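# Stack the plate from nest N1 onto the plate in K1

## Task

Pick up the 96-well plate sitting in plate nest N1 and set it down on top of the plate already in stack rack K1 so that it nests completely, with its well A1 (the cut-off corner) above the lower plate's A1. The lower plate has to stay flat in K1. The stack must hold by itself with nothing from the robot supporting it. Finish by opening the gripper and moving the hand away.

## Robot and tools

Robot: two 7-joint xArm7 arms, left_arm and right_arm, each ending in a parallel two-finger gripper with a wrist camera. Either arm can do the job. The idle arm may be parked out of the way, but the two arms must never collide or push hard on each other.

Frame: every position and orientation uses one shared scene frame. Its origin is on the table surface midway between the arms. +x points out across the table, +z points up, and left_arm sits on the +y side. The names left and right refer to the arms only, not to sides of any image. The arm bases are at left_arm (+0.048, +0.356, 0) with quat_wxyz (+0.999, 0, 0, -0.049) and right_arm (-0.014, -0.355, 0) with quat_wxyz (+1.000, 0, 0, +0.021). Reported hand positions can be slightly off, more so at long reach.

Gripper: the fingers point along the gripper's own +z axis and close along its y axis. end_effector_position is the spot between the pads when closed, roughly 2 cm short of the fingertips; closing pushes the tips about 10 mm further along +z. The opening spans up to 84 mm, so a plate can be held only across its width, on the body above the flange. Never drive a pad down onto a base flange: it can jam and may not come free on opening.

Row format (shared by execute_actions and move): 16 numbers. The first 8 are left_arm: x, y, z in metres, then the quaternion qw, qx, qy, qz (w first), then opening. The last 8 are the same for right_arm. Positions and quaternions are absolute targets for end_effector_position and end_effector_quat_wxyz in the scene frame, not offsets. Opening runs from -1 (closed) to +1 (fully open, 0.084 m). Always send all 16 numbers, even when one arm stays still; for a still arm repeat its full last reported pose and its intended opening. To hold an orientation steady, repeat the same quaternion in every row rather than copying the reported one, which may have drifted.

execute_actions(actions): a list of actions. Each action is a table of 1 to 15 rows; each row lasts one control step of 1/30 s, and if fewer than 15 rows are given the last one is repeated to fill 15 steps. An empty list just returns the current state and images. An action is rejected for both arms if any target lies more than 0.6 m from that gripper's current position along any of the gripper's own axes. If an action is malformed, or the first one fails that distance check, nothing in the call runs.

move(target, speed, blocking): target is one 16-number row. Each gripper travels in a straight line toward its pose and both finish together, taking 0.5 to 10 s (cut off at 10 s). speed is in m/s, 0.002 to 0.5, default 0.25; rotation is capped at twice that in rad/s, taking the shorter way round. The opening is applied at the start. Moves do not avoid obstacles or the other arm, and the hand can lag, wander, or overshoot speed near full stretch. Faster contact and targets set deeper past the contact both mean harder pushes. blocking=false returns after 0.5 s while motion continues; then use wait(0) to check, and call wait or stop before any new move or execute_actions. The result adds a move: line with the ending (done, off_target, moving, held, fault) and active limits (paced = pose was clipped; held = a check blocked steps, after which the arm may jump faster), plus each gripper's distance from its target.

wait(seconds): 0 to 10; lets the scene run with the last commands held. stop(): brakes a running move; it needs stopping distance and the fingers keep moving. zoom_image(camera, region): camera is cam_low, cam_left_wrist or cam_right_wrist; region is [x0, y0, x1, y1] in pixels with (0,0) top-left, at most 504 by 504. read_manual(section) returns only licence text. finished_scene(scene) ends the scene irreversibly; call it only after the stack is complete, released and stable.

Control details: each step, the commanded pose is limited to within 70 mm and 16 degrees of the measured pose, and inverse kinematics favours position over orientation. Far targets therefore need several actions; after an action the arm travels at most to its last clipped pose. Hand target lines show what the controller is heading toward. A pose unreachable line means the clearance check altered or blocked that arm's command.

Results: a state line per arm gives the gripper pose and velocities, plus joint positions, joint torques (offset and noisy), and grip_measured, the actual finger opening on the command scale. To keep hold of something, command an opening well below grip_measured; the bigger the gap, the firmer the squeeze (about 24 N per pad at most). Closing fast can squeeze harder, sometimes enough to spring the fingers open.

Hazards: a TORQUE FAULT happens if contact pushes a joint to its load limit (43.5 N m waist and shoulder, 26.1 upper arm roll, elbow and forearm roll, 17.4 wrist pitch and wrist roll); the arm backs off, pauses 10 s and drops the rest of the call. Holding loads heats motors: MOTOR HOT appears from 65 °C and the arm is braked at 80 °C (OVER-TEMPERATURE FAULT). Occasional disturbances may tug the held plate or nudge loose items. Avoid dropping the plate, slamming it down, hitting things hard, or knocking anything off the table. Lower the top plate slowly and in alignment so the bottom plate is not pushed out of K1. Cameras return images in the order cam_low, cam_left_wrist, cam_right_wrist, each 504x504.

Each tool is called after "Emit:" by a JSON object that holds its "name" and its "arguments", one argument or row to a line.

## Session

Emit:
{"name": "execute_actions", "arguments": {
  "actions": []
}}

Scene clock: 0.00 s.
left_arm: end_effector_position=(+0.1956, +0.0395, +0.1789) grip_measured=+1.00 end_effector_quat_wxyz=(+0.074, -0.498, +0.851, -0.151) end_effector_velocity=(-0.001, +0.000, -0.000) end_effector_angular_velocity=(+0.001, +0.002, -0.000) | right_arm: end_effector_position=(+0.3838, -0.3382, +0.2465) grip_measured=+1.00 end_effector_quat_wxyz=(-0.002, +1.000, +0.021, -0.005) end_effector_velocity=(+0.000, -0.001, +0.000) end_effector_angular_velocity=(-0.001, -0.000, -0.002)
Joint positions: left_arm=[-1.134 -0.562  0.011  0.367  0.329  0.68   0.627  0.084] | right_arm=[ 0.002 -0.247 -0.001  0.914  0.003  1.172 -0.001  0.084]
Joint velocities: left_arm=[-0.001  0.001 -0.001 -0.    -0.002  0.    -0.    -0.   ] | right_arm=[-0.001 -0.    -0.     0.    -0.001 -0.     0.001  0.   ]
Joint torques (N m, as the arm reports them, + toward a larger angle): no reading
Motor temperatures (°C, as the motors report them): left_arm=[28 27 31 33 28 34 30] | right_arm=[25 27 33 34 29 33 30]
Hand target (left_arm): +0.196, +0.039, +0.179; +0.074, -0.498, +0.851, -0.151
Hand target (right_arm): +0.384, -0.338, +0.247; -0.002, +1.000, +0.021, -0.005

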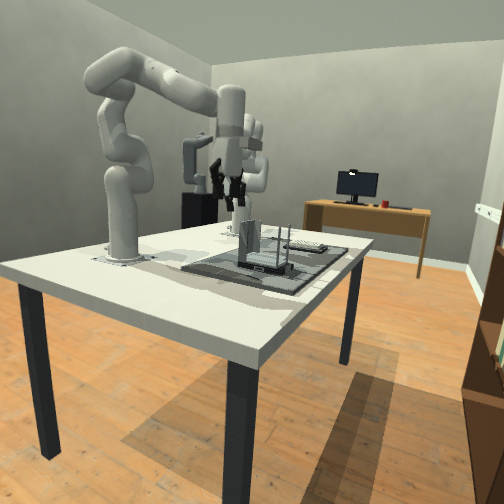

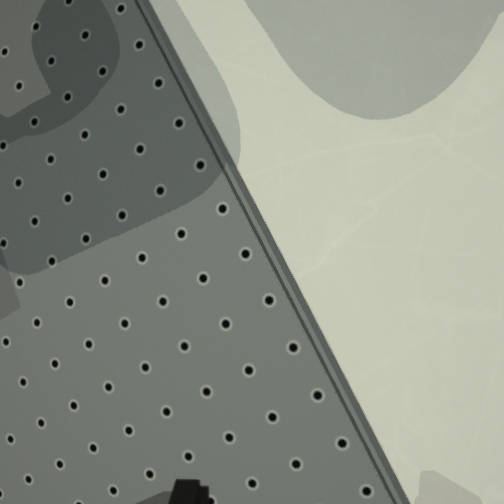

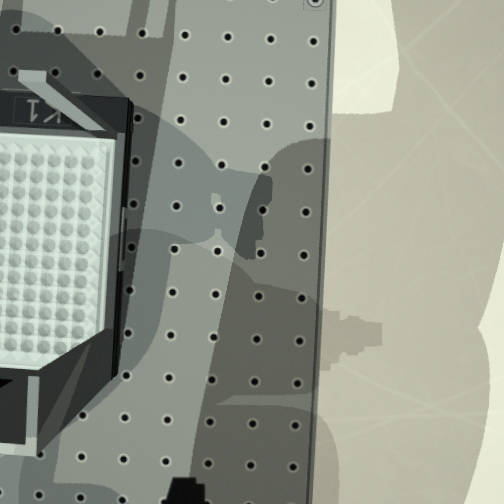

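Emit:
{"name": "move", "arguments": {
  "target": [0.38,0.16,0.24,0,1,0,0,1,0.385,-0.22,0.3,0,1,0,0,1],
  "speed": 0.4
}}

Emit:
{"name": "wait", "arguments": {
  "seconds": 0
}}

Scene clock: 8.23 s.
left_arm: end_effector_position=(+0.3798, +0.1599, +0.2401) grip_measured=+1.00 end_effector_quat_wxyz=(-0.001, +1.000, -0.001, +0.001) end_effector_velocity=(+0.001, +0.001, +0.000) end_effector_angular_velocity=(-0.001, +0.000, +0.008) | right_arm: end_effector_position=(+0.3851, -0.2204, +0.2999) grip_measured=+1.00 end_effector_quat_wxyz=(+0.001, +1.000, +0.000, -0.000) end_effector_velocity=(+0.000, +0.001, +0.000) end_effector_angular_velocity=(-0.000, -0.002, +0.002)
Joint positions: left_arm=[-0.591 -0.297  0.141  0.851  0.047  1.145 -0.573  0.084] | right_arm=[ 0.102 -0.2    0.166  1.114  0.033  1.313  0.298  0.084]
Joint velocities: left_arm=[ 0.002  0.002  0.002  0.003 -0.     0.001 -0.004 -0.   ] | right_arm=[ 0.002  0.001  0.002  0.002 -0.    -0.001  0.001  0.   ]
Joint torques (N m, as the arm reports them, + toward a larger angle): left_arm=[  0.94 -17.11  -0.18  14.24   0.87  -1.43  -0.24] | right_arm=[  1.1  -14.81  -0.47  21.42   0.51  -2.7    0.49]
Motor temperatures (°C, as the motors report them): left_arm=[28 27 31 36 28 34 30] | right_arm=[25 28 33 37 29 33 30]
Hand target (left_arm): +0.380, +0.160, +0.240; -0.001, +1.000, -0.000, +0.001
Hand target (right_arm): +0.385, -0.220, +0.300; +0.001, +1.000, +0.000, -0.000
Off the commanded pose (left_arm): 0.000 m, 0 deg.
Off the commanded pose (right_arm): 0.000 m, 0 deg.
move: done

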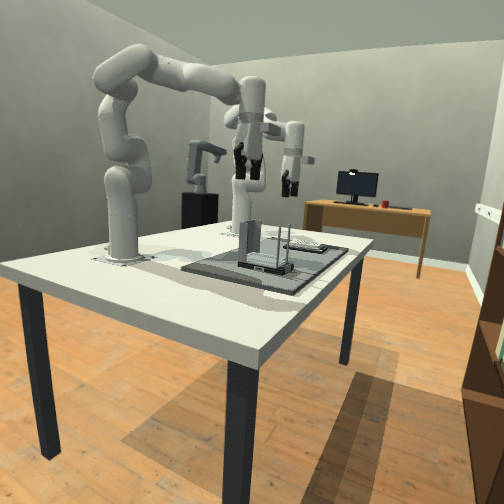

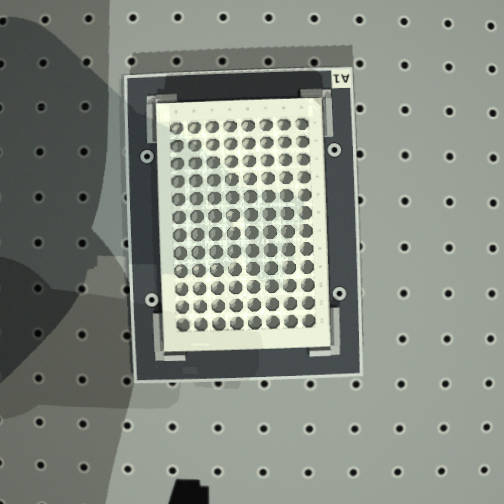

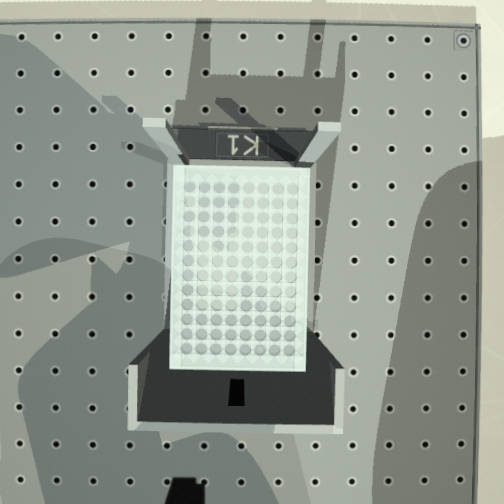

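Scene clock: 8.23 s.
left_arm: end_effector_position=(+0.3798, +0.1599, +0.2401) grip_measured=+1.00 end_effector_quat_wxyz=(-0.001, +1.000, -0.001, +0.001) end_effector_velocity=(+0.001, +0.001, +0.000) end_effector_angular_velocity=(-0.001, +0.000, +0.008) | right_arm: end_effector_position=(+0.3851, -0.2204, +0.2999) grip_measured=+1.00 end_effector_quat_wxyz=(+0.001, +1.000, +0.000, -0.000) end_effector_velocity=(+0.000, +0.001, +0.000) end_effector_angular_velocity=(-0.000, -0.002, +0.002)
Joint positions: left_arm=[-0.591 -0.297  0.141  0.851  0.047  1.145 -0.573  0.084] | right_arm=[ 0.102 -0.2    0.166  1.114  0.033  1.313  0.298  0.084]
Joint velocities: left_arm=[ 0.002  0.002  0.002  0.003 -0.     0.001 -0.004 -0.   ] | right_arm=[ 0.002  0.001  0.002  0.002 -0.    -0.001  0.001  0.   ]
Joint torques (N m, as the arm reports them, + toward a larger angle): left_arm=[  0.94 -17.11  -0.18  14.24   0.87  -1.43  -0.24] | right_arm=[  1.1  -14.81  -0.47  21.42   0.51  -2.7    0.49]
Motor temperatures (°C, as the motors report them): left_arm=[28 27 31 36 28 34 30] | right_arm=[25 28 33 37 29 33 30]
Hand target (left_arm): +0.380, +0.160, +0.240; -0.001, +1.000, -0.000, +0.001
Hand target (right_arm): +0.385, -0.220, +0.300; +0.001, +1.000, +0.000, -0.000
Off the commanded pose (left_arm): 0.000 m, 0 deg.
Off the commanded pose (right_arm): 0.000 m, 0 deg.

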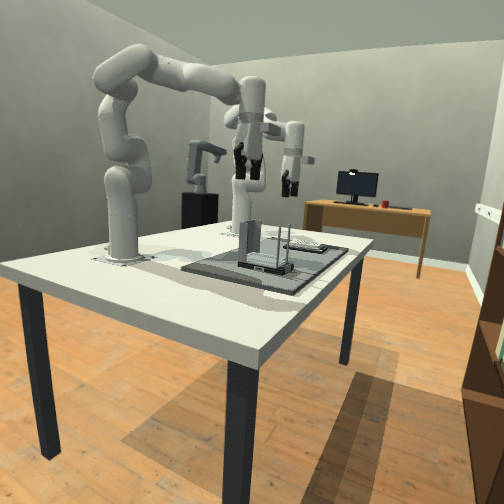

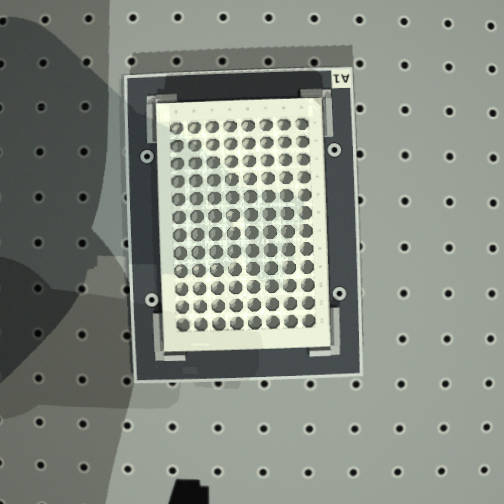

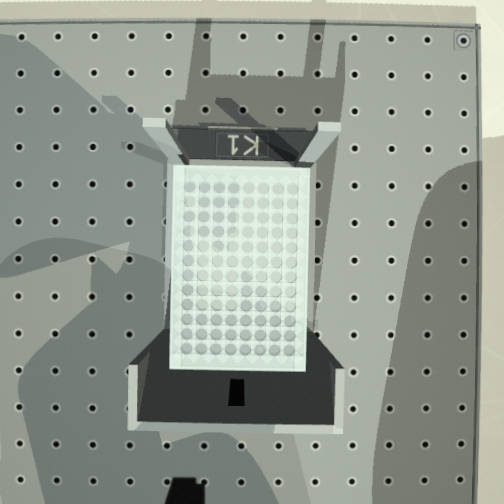

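Emit:
{"name": "zoom_image", "arguments": {
  "camera": "cam_right_wrist",
  "region": [150,150,330,390]
}}

Emit:
{"name": "zoom_image", "arguments": {
  "camera": "cam_left_wrist",
  "region": [130,70,370,370]
}}

Region (150, 150, 330, 390) of cam_right_wrist's 504x504 image, scaled by 2.100, with more detail than that image has; it fills the left 378 columns of this view, and the rest is white.

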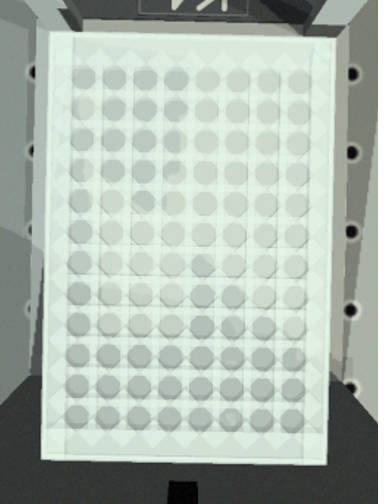

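Region (130, 70, 370, 370) of cam_left_wrist's 504x504 image, scaled by 1.680, with more detail than that image has; it fills the left 403 columns of this view, and the rest is white.

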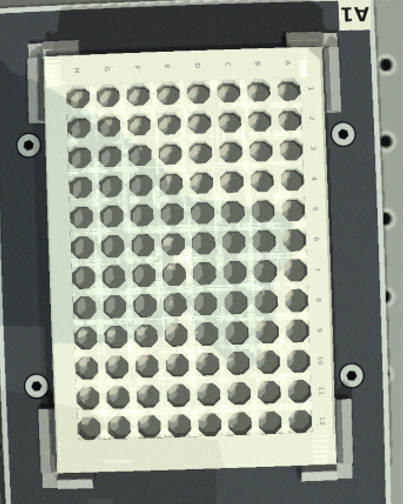

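Emit:
{"name": "zoom_image", "arguments": {
  "camera": "cam_right_wrist",
  "region": [270,155,330,205]
}}

Emit:
{"name": "zoom_image", "arguments": {
  "camera": "cam_right_wrist",
  "region": [155,335,215,385]
}}

Region (270, 155, 330, 205) of cam_right_wrist's 504x504 image, scaled by 8.400, with more detail than that image has.

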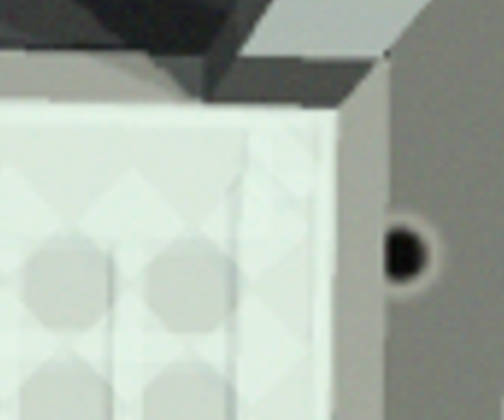

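Region (155, 335, 215, 385) of cam_right_wrist's 504x504 image, scaled by 8.400, with more detail than that image has.

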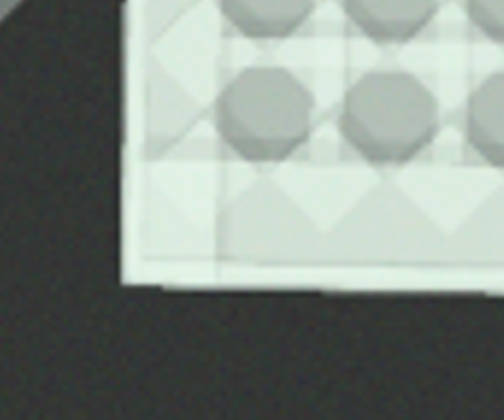

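Emit:
{"name": "move", "arguments": {
  "target": [0.4607,0.1982,0.07,0,1,0.0175,0,1,0.2,-0.5,0.3,0,1,0,0,1],
  "speed": 0.3
}}

Emit:
{"name": "zoom_image", "arguments": {
  "camera": "cam_left_wrist",
  "region": [180,230,504,504]
}}

Scene clock: 29.50 s.
left_arm: end_effector_position=(+0.4617, +0.1974, +0.0704) grip_measured=+1.00 end_effector_quat_wxyz=(+0.000, +1.000, +0.017, +0.000) end_effector_velocity=(-0.000, +0.001, -0.002) end_effector_angular_velocity=(+0.001, +0.003, +0.003) | right_arm: end_effector_position=(+0.2011, -0.4986, +0.3000) grip_measured=+1.00 end_effector_quat_wxyz=(-0.002, +1.000, +0.001, +0.001) end_effector_velocity=(-0.001, -0.003, +0.000) end_effector_angular_velocity=(+0.002, -0.002, -0.003)
Joint positions: left_arm=[-0.51   0.164  0.243  0.808 -0.065  0.649 -0.353  0.084] | right_arm=[-0.176 -0.822 -0.305  0.691 -0.219  1.492 -0.331  0.084]
Joint velocities: left_arm=[ 0.003  0.005  0.     0.    -0.003 -0.001  0.002  0.   ] | right_arm=[-0.003 -0.002 -0.007  0.002 -0.003  0.001 -0.005 -0.   ]
Joint torques (N m, as the arm reports them, + toward a larger angle): left_arm=[  0.65 -26.52   1.01  11.77   0.69  -1.41  -0.12] | right_arm=[ 2.39 -1.61  3.91 20.77  0.71 -2.5   0.01]
Motor temperatures (°C, as the motors report them): left_arm=[28 28 31 40 28 35 30] | right_arm=[25 28 33 41 29 33 30]
Hand target (left_arm): +0.462, +0.198, +0.070; -0.000, +1.000, +0.017, +0.000
Hand target (right_arm): +0.201, -0.499, +0.300; -0.002, +1.000, +0.001, +0.001
Off the commanded pose (left_arm): 0.001 m, 0 deg.
Off the commanded pose (right_arm): 0.002 m, 0 deg.
move: done

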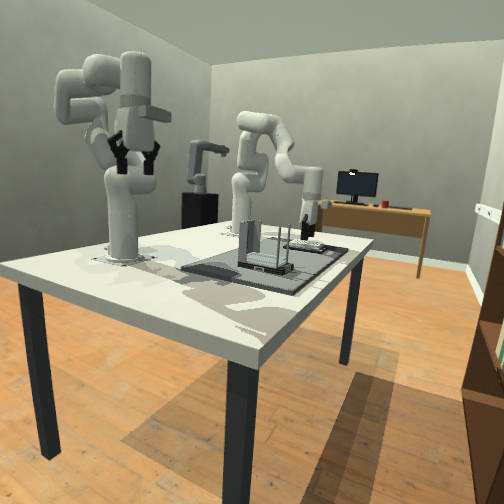

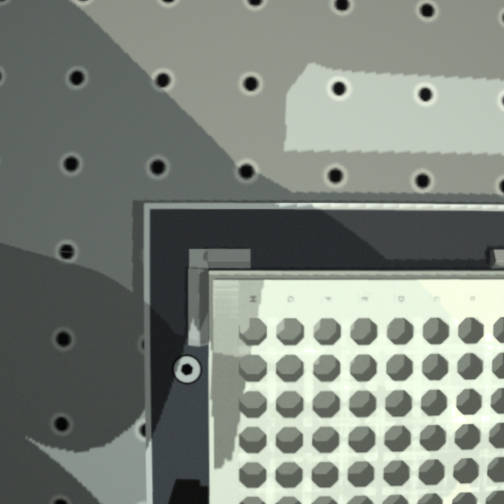

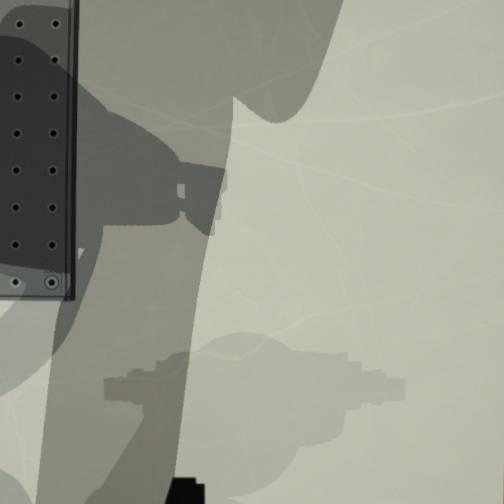

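Region (180, 230, 504, 504) of cam_left_wrist's 504x504 image, scaled by 1.556, with more detail than that image has; it fills the top 426 rows of this view, and the rest is white.

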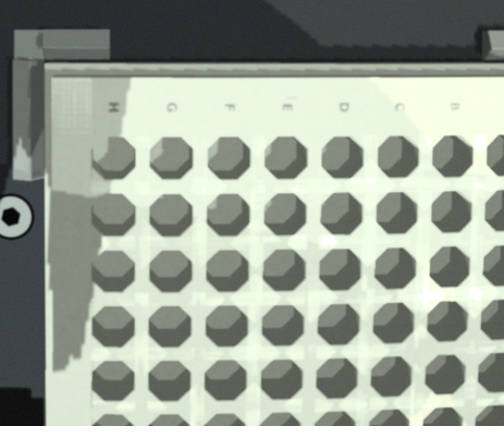

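Emit:
{"name": "move", "arguments": {
  "target": [0.4605,0.1985,0.06,0,1,0.0175,0,1,0.2,-0.5,0.3,0,1,0,0,1],
  "speed": 0.03
}}

Emit:
{"name": "move", "arguments": {
  "target": [0.4605,0.1985,0.044,0,1,0.0175,0,1,0.2,-0.5,0.3,0,1,0,0,1],
  "speed": 0.02
}}

Emit:
{"name": "zoom_image", "arguments": {
  "camera": "cam_left_wrist",
  "region": [140,404,280,504]
}}

Scene clock: 35.67 s.
left_arm: end_effector_position=(+0.4606, +0.1985, +0.0601) grip_measured=+1.00 end_effector_quat_wxyz=(-0.000, +1.000, +0.017, +0.000) end_effector_velocity=(+0.001, -0.001, +0.000) end_effector_angular_velocity=(-0.002, -0.004, -0.001) | right_arm: end_effector_position=(+0.2000, -0.5000, +0.3000) grip_measured=+1.00 end_effector_quat_wxyz=(-0.000, +1.000, +0.000, +0.000) end_effector_velocity=(-0.000, -0.000, -0.000) end_effector_angular_velocity=(-0.001, +0.001, -0.002)
Joint positions: left_arm=[-0.507  0.186  0.24   0.799 -0.076  0.62  -0.344  0.084] | right_arm=[-0.179 -0.823 -0.305  0.691 -0.223  1.493 -0.331  0.084]
Joint velocities: left_arm=[ 0.     0.002 -0.001  0.001 -0.002 -0.005  0.002  0.   ] | right_arm=[-0.002 -0.     0.001 -0.    -0.001  0.001  0.     0.   ]
Joint torques (N m, as the arm reports them, + toward a larger angle): left_arm=[  0.93 -26.99   1.26  11.36   0.45  -1.5   -0.18] | right_arm=[ 1.91 -0.71  4.01 20.5   1.28 -2.26  0.3 ]
Motor temperatures (°C, as the motors report them): left_arm=[28 28 31 40 28 35 30] | right_arm=[25 28 33 41 29 33 30]
Hand target (left_arm): +0.461, +0.198, +0.060; +0.000, +1.000, +0.017, +0.000
Hand target (right_arm): +0.200, -0.500, +0.300; -0.000, +1.000, -0.000, +0.000
Off the commanded pose (left_arm): 0.000 m, 0 deg.
Off the commanded pose (right_arm): 0.000 m, 0 deg.
move: done

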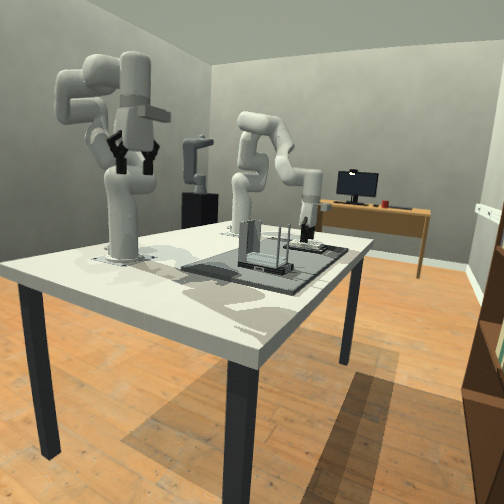

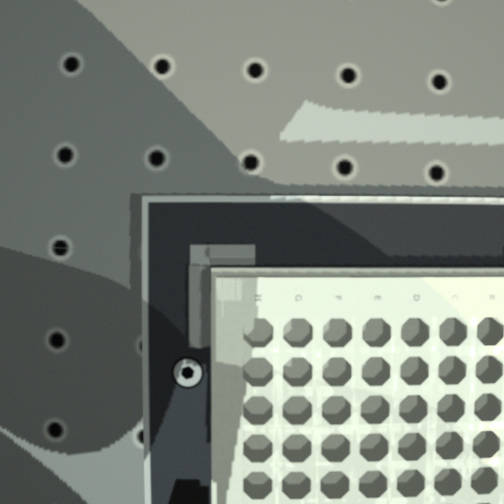

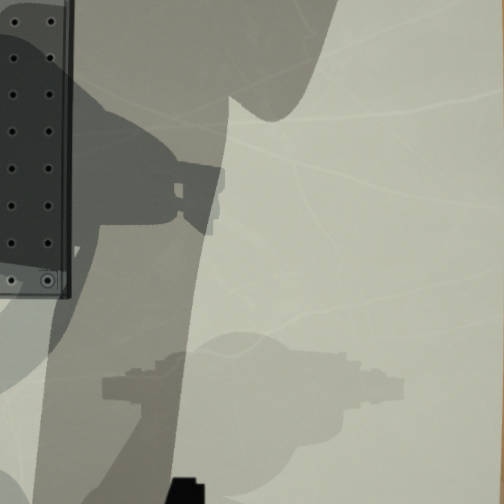

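Scene clock: 36.73 s.
left_arm: end_effector_position=(+0.4606, +0.1985, +0.0441) grip_measured=+1.00 end_effector_quat_wxyz=(+0.000, +1.000, +0.017, +0.000) end_effector_velocity=(+0.001, -0.002, +0.000) end_effector_angular_velocity=(-0.002, -0.004, -0.003) | right_arm: end_effector_position=(+0.2000, -0.5000, +0.3000) grip_measured=+1.00 end_effector_quat_wxyz=(-0.000, +1.000, +0.000, +0.000) end_effector_velocity=(-0.000, -0.000, -0.000) end_effector_angular_velocity=(+0.000, +0.001, -0.001)
Joint positions: left_arm=[-0.503  0.226  0.233  0.793 -0.095  0.575 -0.33   0.084] | right_arm=[-0.179 -0.823 -0.305  0.691 -0.223  1.493 -0.331  0.084]
Joint velocities: left_arm=[-0.001  0.002 -0.001  0.001 -0.002 -0.005  0.002  0.   ] | right_arm=[-0.001 -0.    -0.    -0.001 -0.     0.     0.     0.   ]
Joint torques (N m, as the arm reports them, + toward a larger angle): left_arm=[  0.46 -27.59   1.39  11.07   0.73  -1.36  -0.21] | right_arm=[ 1.65 -0.9   3.52 20.26  1.14 -2.6   0.32]
Motor temperatures (°C, as the motors report them): left_arm=[28 28 31 40 28 35 30] | right_arm=[25 28 33 41 29 33 30]
Hand target (left_arm): +0.461, +0.198, +0.044; +0.000, +1.000, +0.017, +0.000
Hand target (right_arm): +0.200, -0.500, +0.300; -0.000, +1.000, -0.000, -0.000
Off the commanded pose (left_arm): 0.000 m, 0 deg.
Off the commanded pose (right_arm): 0.000 m, 0 deg.
move: done

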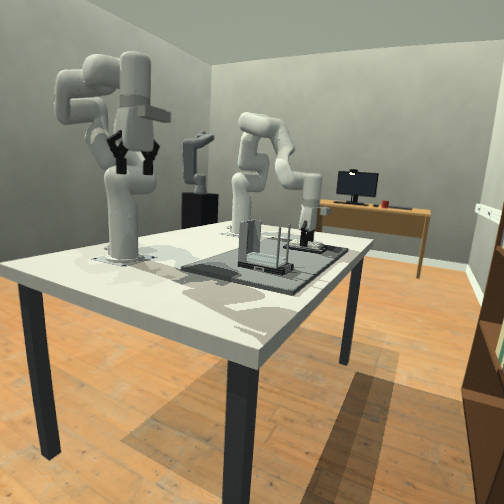

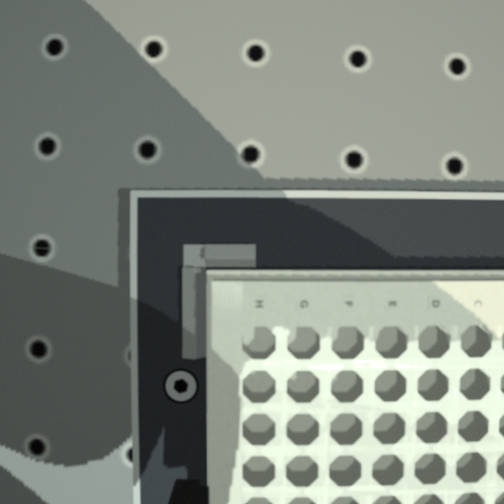

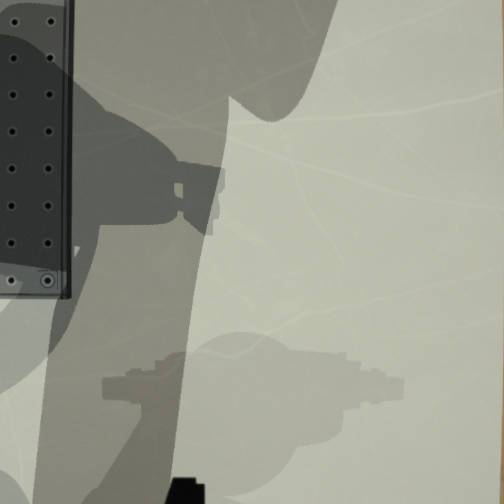

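Region (140, 404, 280, 504) of cam_left_wrist's 504x504 image, scaled by 3.600, with more detail than that image has; it fills the top 360 rows of this view, and the rest is white.

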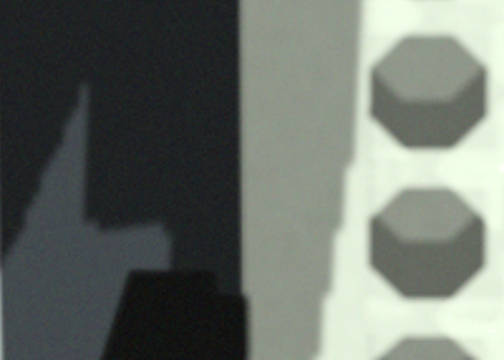

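Just above the flange with no contact. Grip here.

Emit:
{"name": "move", "arguments": {
  "target": [0.4605,0.1985,0.044,0,1,0.0175,0,0.4,0.2,-0.5,0.3,0,1,0,0,1]
}}

Emit:
{"name": "move", "arguments": {
  "target": [0.4605,0.1985,0.065,0,1,0.0175,0,0.4,0.2,-0.5,0.3,0,1,0,0,1],
  "speed": 0.05
}}

Emit:
{"name": "move", "arguments": {
  "target": [0.45,0.0,0.215,0,1,0,0,0.4,0.2,-0.5,0.3,0,1,0,0,1]
}}

Emit:
{"name": "move", "arguments": {
  "target": [0.441,-0.187,0.195,0,1,-0.0105,0,0.4,0.2,-0.5,0.3,0,1,0,0,1],
  "speed": 0.2
}}

Emit:
{"name": "wait", "arguments": {
  "seconds": 0.5
}}

Emit:
{"name": "zoom_image", "arguments": {
  "camera": "cam_left_wrist",
  "region": [190,185,504,300]
}}

Scene clock: 46.47 s.
left_arm: end_effector_position=(+0.4606, +0.1984, +0.0441) grip_measured=+0.93 end_effector_quat_wxyz=(+0.000, +1.000, +0.017, +0.000) end_effector_velocity=(-0.000, +0.000, -0.000) end_effector_angular_velocity=(+0.000, +0.001, +0.001) | right_arm: end_effector_position=(+0.2000, -0.5000, +0.3000) grip_measured=+1.00 end_effector_quat_wxyz=(+0.000, +1.000, +0.000, -0.000) end_effector_velocity=(-0.000, -0.000, +0.000) end_effector_angular_velocity=(-0.001, +0.001, -0.002)
Joint positions: left_arm=[-0.503  0.226  0.233  0.793 -0.095  0.574 -0.33   0.082] | right_arm=[-0.179 -0.823 -0.305  0.691 -0.223  1.493 -0.331  0.084]
Joint velocities: left_arm=[ 0.001  0.    -0.    -0.001 -0.    -0.    -0.     0.   ] | right_arm=[ 0.     0.    -0.     0.001 -0.001  0.001  0.002  0.   ]
Joint torques (N m, as the arm reports them, + toward a larger angle): left_arm=[  1.21 -26.44   1.33  10.26   0.64  -1.15  -0.11] | right_arm=[ 2.86 -0.16  3.71 20.18  1.13 -2.79  0.51]
Motor temperatures (°C, as the motors report them): left_arm=[28 28 31 39 28 35 30] | right_arm=[25 28 33 42 29 33 30]
Hand target (left_arm): +0.461, +0.198, +0.044; -0.000, +1.000, +0.017, +0.000
Hand target (right_arm): +0.200, -0.500, +0.300; -0.000, +1.000, -0.000, -0.000
Off the commanded pose (left_arm): 0.000 m, 0 deg.
Off the commanded pose (right_arm): 0.000 m, 0 deg.
move: done

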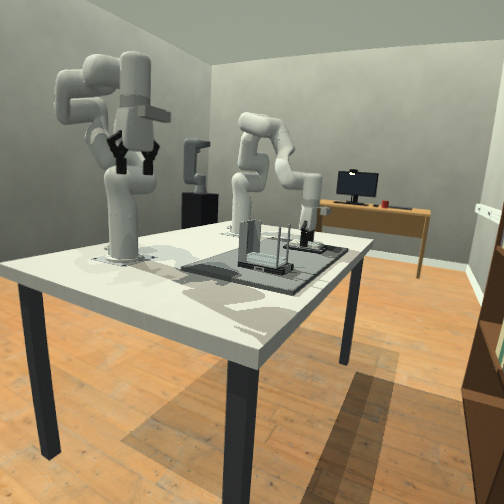

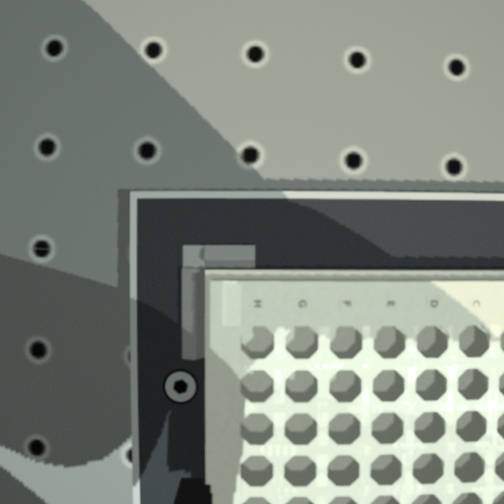

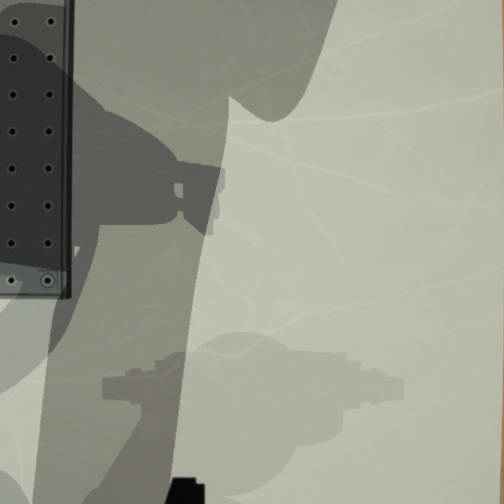

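Scene clock: 47.27 s.
left_arm: end_effector_position=(+0.4603, +0.1986, +0.0648) grip_measured=+0.93 end_effector_quat_wxyz=(-0.000, +1.000, +0.017, -0.000) end_effector_velocity=(-0.001, -0.000, +0.001) end_effector_angular_velocity=(+0.001, +0.001, -0.001) | right_arm: end_effector_position=(+0.2000, -0.5000, +0.3000) grip_measured=+1.00 end_effector_quat_wxyz=(+0.000, +1.000, -0.000, -0.000) end_effector_velocity=(+0.000, +0.000, -0.000) end_effector_angular_velocity=(-0.000, +0.000, +0.000)
Joint positions: left_arm=[-0.509  0.174  0.242  0.8   -0.07   0.633 -0.348  0.082] | right_arm=[-0.179 -0.823 -0.305  0.691 -0.223  1.493 -0.331  0.084]
Joint velocities: left_arm=[-0.001 -0.002  0.     0.     0.001  0.003 -0.001  0.   ] | right_arm=[-0.     0.     0.001 -0.001  0.    -0.001 -0.    -0.   ]
Joint torques (N m, as the arm reports them, + toward a larger angle): left_arm=[  1.09 -26.57   1.32  11.53   0.91  -1.56  -0.17] | right_arm=[ 1.84 -1.09  3.68 20.68  0.52 -2.68  0.35]
Motor temperatures (°C, as the motors report them): left_arm=[28 28 31 39 28 35 30] | right_arm=[25 28 33 42 29 33 30]
Hand target (left_arm): +0.460, +0.199, +0.065; -0.000, +1.000, +0.018, -0.000
Hand target (right_arm): +0.200, -0.500, +0.300; +0.000, +1.000, -0.000, +0.000
Off the commanded pose (left_arm): 0.000 m, 0 deg.
Off the commanded pose (right_arm): 0.000 m, 0 deg.
move: done

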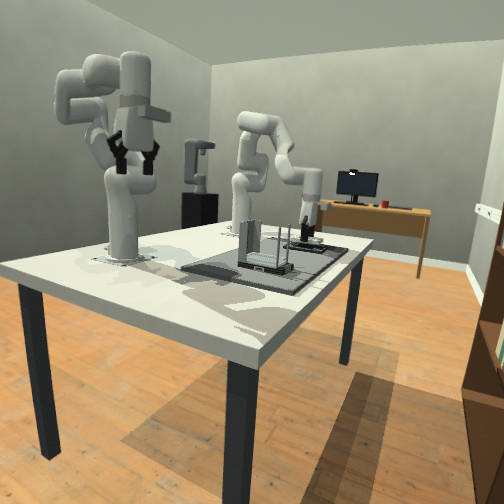

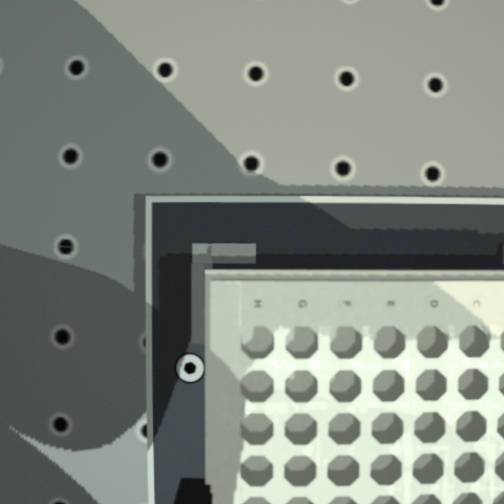

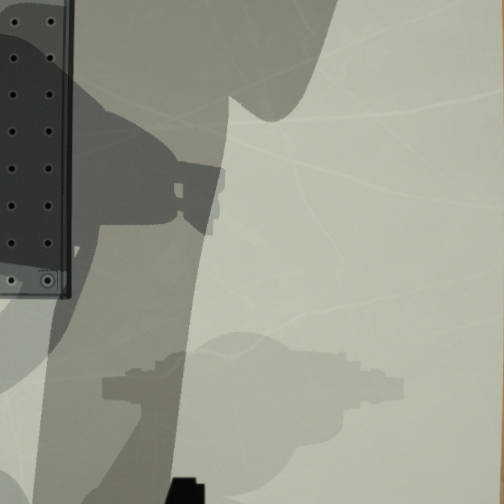

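Scene clock: 48.73 s.
left_arm: end_effector_position=(+0.4492, +0.0014, +0.2149) grip_measured=+0.93 end_effector_quat_wxyz=(-0.000, +1.000, +0.001, -0.001) end_effector_velocity=(-0.002, -0.008, +0.005) end_effector_angular_velocity=(-0.005, -0.003, -0.011) | right_arm: end_effector_position=(+0.2000, -0.5000, +0.3000) grip_measured=+1.00 end_effector_quat_wxyz=(+0.000, +1.000, -0.000, +0.000) end_effector_velocity=(-0.000, +0.000, -0.000) end_effector_angular_velocity=(-0.000, +0.000, +0.001)
Joint positions: left_arm=[-0.713  0.226  0.098  1.36  -0.025  1.136 -0.708  0.082] | right_arm=[-0.179 -0.823 -0.305  0.691 -0.223  1.493 -0.331  0.084]
Joint velocities: left_arm=[-0.007  0.004 -0.006  0.019 -0.001  0.009 -0.002  0.   ] | right_arm=[ 0. -0.  0. -0. -0.  0. -0. -0.]
Joint torques (N m, as the arm reports them, + toward a larger angle): left_arm=[  0.75 -33.14   0.65  14.19   0.8   -1.46  -0.19] | right_arm=[ 2.29 -1.28  3.34 21.11  0.14 -2.41 -0.06]
Motor temperatures (°C, as the motors report them): left_arm=[28 28 31 39 28 35 30] | right_arm=[25 28 33 42 29 33 30]
Hand target (left_arm): +0.449, +0.000, +0.216; +0.000, +1.000, -0.000, -0.000
Hand target (right_arm): +0.200, -0.500, +0.300; -0.000, +1.000, +0.000, -0.000
Off the commanded pose (left_arm): 0.002 m, 0 deg.
Off the commanded pose (right_arm): 0.000 m, 0 deg.
move: done

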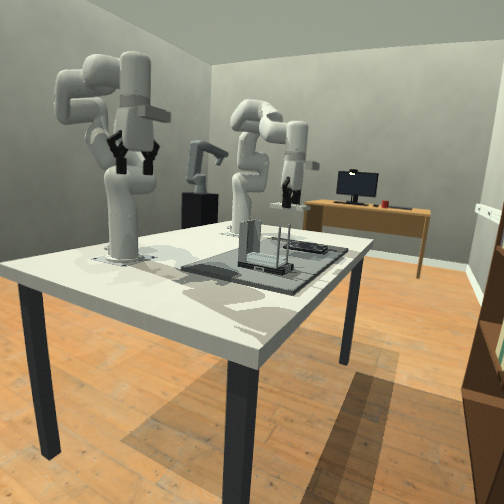

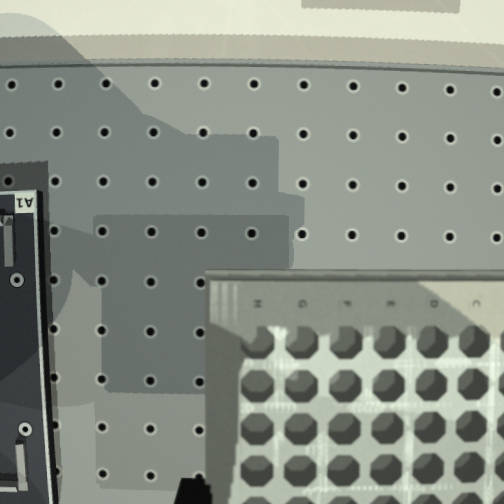

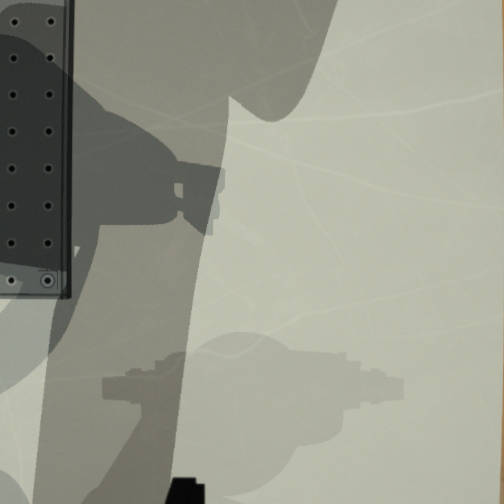

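Scene clock: 50.23 s.
left_arm: end_effector_position=(+0.4408, -0.1866, +0.1958) grip_measured=+0.93 end_effector_quat_wxyz=(+0.001, +1.000, -0.010, +0.000) end_effector_velocity=(-0.002, -0.003, -0.002) end_effector_angular_velocity=(+0.008, +0.009, -0.005) | right_arm: end_effector_position=(+0.2000, -0.5000, +0.3000) grip_measured=+1.00 end_effector_quat_wxyz=(-0.000, +1.000, -0.000, -0.000) end_effector_velocity=(+0.000, +0.000, -0.000) end_effector_angular_velocity=(+0.001, -0.001, +0.001)
Joint positions: left_arm=[-0.854  0.775  0.017  2.145 -0.012  1.369 -0.918  0.082] | right_arm=[-0.179 -0.823 -0.305  0.691 -0.223  1.493 -0.331  0.084]
Joint velocities: left_arm=[-0.003  0.023 -0.003  0.036 -0.     0.024 -0.    -0.   ] | right_arm=[ 0.001  0.    -0.    -0.     0.001 -0.001 -0.    -0.   ]
Joint torques (N m, as the arm reports them, + toward a larger angle): left_arm=[  1.18 -46.32   0.36  14.48   0.57  -1.41  -0.36] | right_arm=[ 1.92 -1.31  3.36 20.19  0.64 -2.47  0.46]
Motor temperatures (°C, as the motors report them): left_arm=[28 28 31 40 28 35 30] | right_arm=[25 28 33 42 29 33 30]
Hand target (left_arm): +0.441, -0.187, +0.195; +0.000, +1.000, -0.011, -0.000
Hand target (right_arm): +0.200, -0.500, +0.300; -0.000, +1.000, -0.000, +0.000
Off the commanded pose (left_arm): 0.001 m, 0 deg.
Off the commanded pose (right_arm): 0.000 m, 0 deg.
move: done

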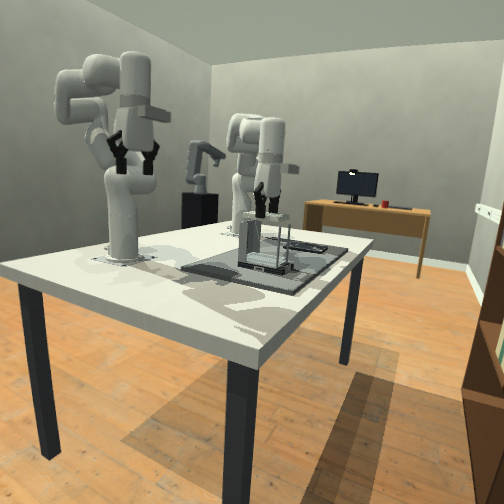

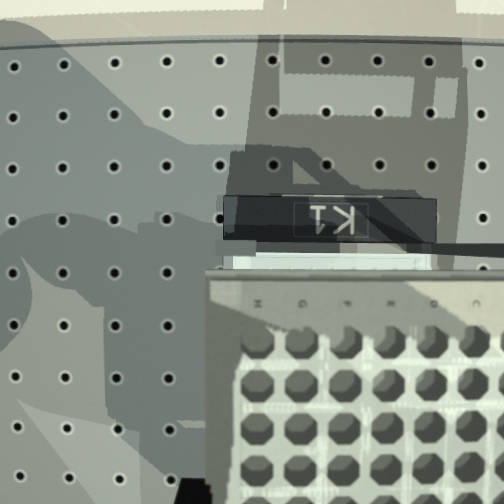

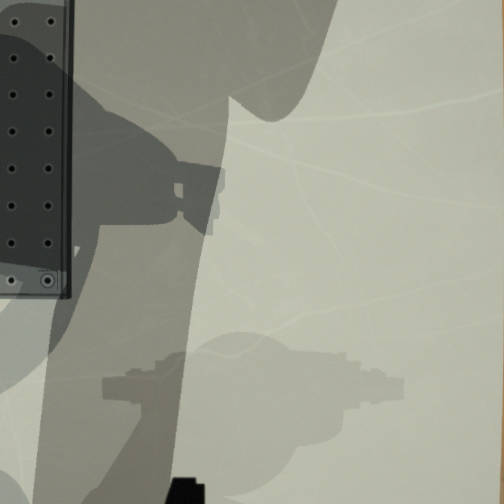

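Scene clock: 50.73 s.
left_arm: end_effector_position=(+0.4406, -0.1869, +0.1955) grip_measured=+0.93 end_effector_quat_wxyz=(+0.000, +1.000, -0.011, -0.000) end_effector_velocity=(-0.002, -0.001, -0.000) end_effector_angular_velocity=(+0.001, +0.001, -0.003) | right_arm: end_effector_position=(+0.2000, -0.5000, +0.3000) grip_measured=+1.00 end_effector_quat_wxyz=(+0.000, +1.000, +0.000, +0.000) end_effector_velocity=(+0.000, +0.000, +0.000) end_effector_angular_velocity=(-0.001, +0.000, +0.000)
Joint positions: left_arm=[-0.854  0.777  0.016  2.148 -0.012  1.371 -0.918  0.082] | right_arm=[-0.179 -0.823 -0.305  0.691 -0.223  1.493 -0.331  0.084]
Joint velocities: left_arm=[-0.004  0.     0.    -0.001  0.     0.001 -0.     0.   ] | right_arm=[ 0.001 -0.     0.001 -0.    -0.001 -0.     0.001 -0.   ]
Joint torques (N m, as the arm reports them, + toward a larger angle): left_arm=[  0.82 -46.65   0.35  14.36   0.85  -1.54  -0.12] | right_arm=[ 2.2  -1.81  3.91 20.77  0.83 -2.37  0.32]
Motor temperatures (°C, as the motors report them): left_arm=[28 29 31 40 28 35 30] | right_arm=[25 28 33 42 29 33 30]
Hand target (left_arm): +0.441, -0.187, +0.195; +0.000, +1.000, -0.011, -0.000
Hand target (right_arm): +0.200, -0.500, +0.300; -0.000, +1.000, -0.000, +0.000
Off the commanded pose (left_arm): 0.001 m, 0 deg.
Off the commanded pose (right_arm): 0.000 m, 0 deg.
wait: 0.50 s; at rest by 0.17 s

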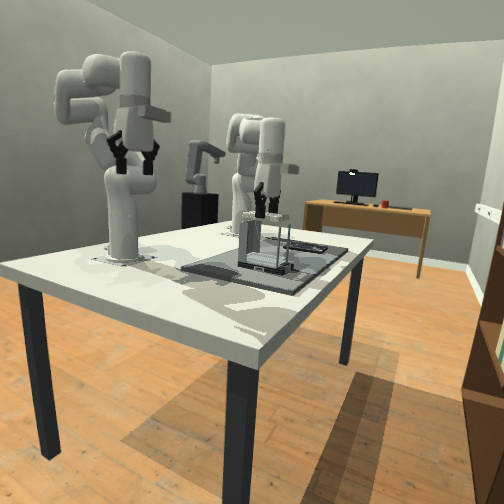

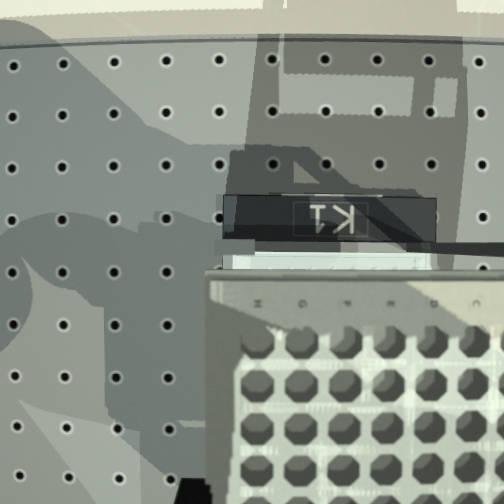

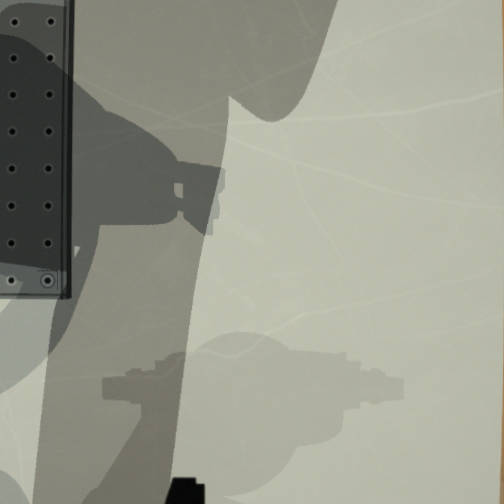

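Region (190, 185, 504, 300) of cam_left_wrist's 504x504 image, scaled by 1.605, with more detail than that image has; it fills the top 185 rows of this view, and the rest is white.

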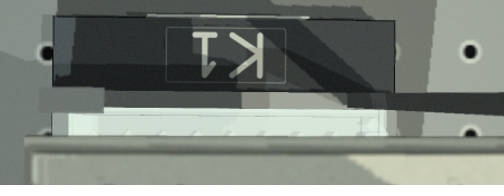

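Emit:
{"name": "move", "arguments": {
  "target": [0.4435,-0.1874,0.178,0,1,-0.0175,0,0.4,0.2,-0.5,0.3,0,1,0,0,1],
  "speed": 0.03
}}

Emit:
{"name": "zoom_image", "arguments": {
  "camera": "cam_left_wrist",
  "region": [190,185,504,300]
}}

Emit:
{"name": "zoom_image", "arguments": {
  "camera": "cam_left_wrist",
  "region": [185,230,285,300]
}}

Emit:
{"name": "zoom_image", "arguments": {
  "camera": "cam_low",
  "region": [225,195,305,280]
}}

Scene clock: 58.43 s.
left_arm: end_effector_position=(+0.4431, -0.1878, +0.1781) grip_measured=+0.93 end_effector_quat_wxyz=(+0.000, +1.000, -0.018, -0.000) end_effector_velocity=(+0.002, +0.001, -0.001) end_effector_angular_velocity=(-0.000, -0.002, +0.001) | right_arm: end_effector_position=(+0.2000, -0.5000, +0.3000) grip_measured=+1.00 end_effector_quat_wxyz=(+0.000, +1.000, +0.000, -0.000) end_effector_velocity=(-0.000, +0.000, -0.000) end_effector_angular_velocity=(+0.001, +0.000, +0.001)
Joint positions: left_arm=[-0.851  0.79   0.014  2.12  -0.011  1.33  -0.902  0.082] | right_arm=[-0.179 -0.823 -0.305  0.691 -0.223  1.493 -0.331  0.084]
Joint velocities: left_arm=[ 0.002  0.001 -0.001 -0.003  0.002 -0.004  0.001  0.   ] | right_arm=[ 0.    -0.    -0.    -0.     0.     0.001 -0.001  0.   ]
Joint torques (N m, as the arm reports them, + toward a larger angle): left_arm=[  1.36 -46.07   1.15  14.11   1.12  -1.42  -0.27] | right_arm=[ 2.13 -1.31  3.68 20.33  0.23 -2.33  0.46]
Motor temperatures (°C, as the motors report them): left_arm=[28 29 31 41 28 35 30] | right_arm=[25 27 33 42 29 33 30]
Hand target (left_arm): +0.444, -0.187, +0.178; -0.000, +1.000, -0.017, +0.000
Hand target (right_arm): +0.200, -0.500, +0.300; -0.000, +1.000, +0.000, +0.000
Off the commanded pose (left_arm): 0.001 m, 0 deg.
Off the commanded pose (right_arm): 0.000 m, 0 deg.
move: done

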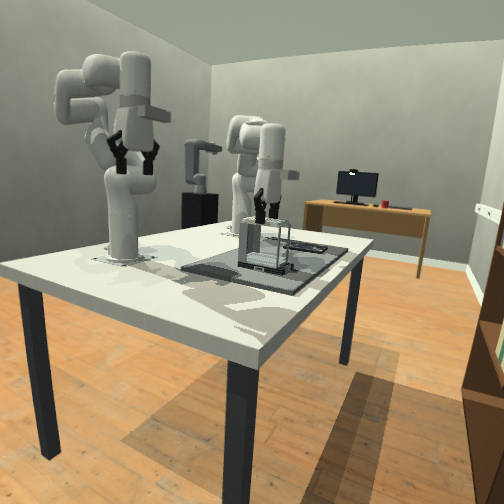

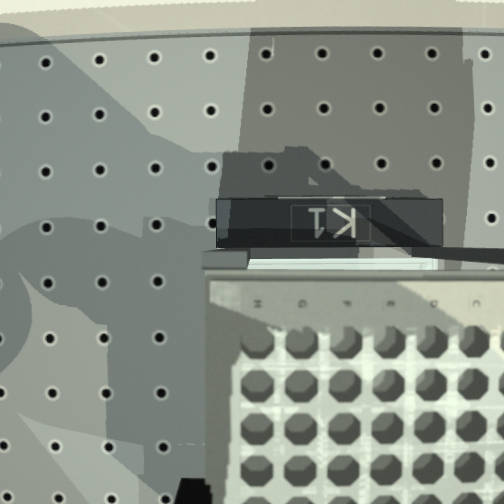

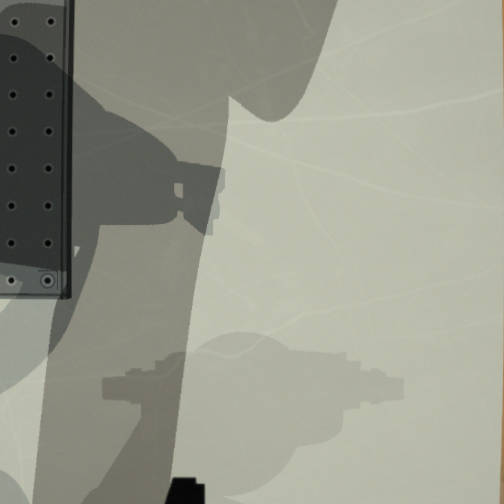

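Region (190, 185, 504, 300) of cam_left_wrist's 504x504 image, scaled by 1.605, with more detail than that image has; it fills the top 185 rows of this view, and the rest is white.

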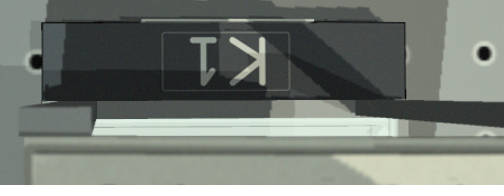

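Region (185, 230, 285, 300) of cam_left_wrist's 504x504 image, scaled by 5.040, with more detail than that image has; it fills the top 353 rows of this view, and the rest is white.

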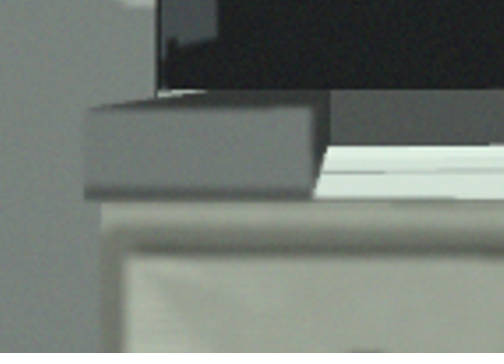

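Region (225, 195, 305, 280) of cam_low's 504x504 image, scaled by 5.929, with more detail than that image has; it fills the left 474 columns of this view, and the rest is white.

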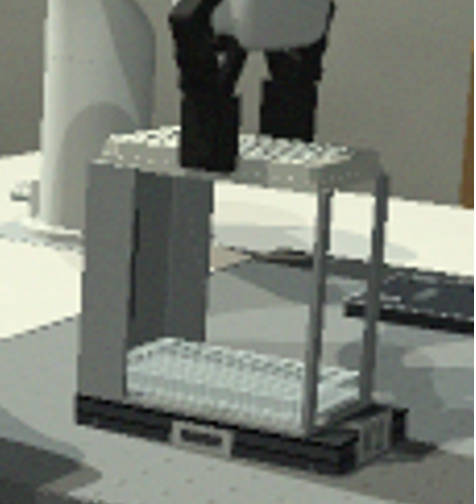

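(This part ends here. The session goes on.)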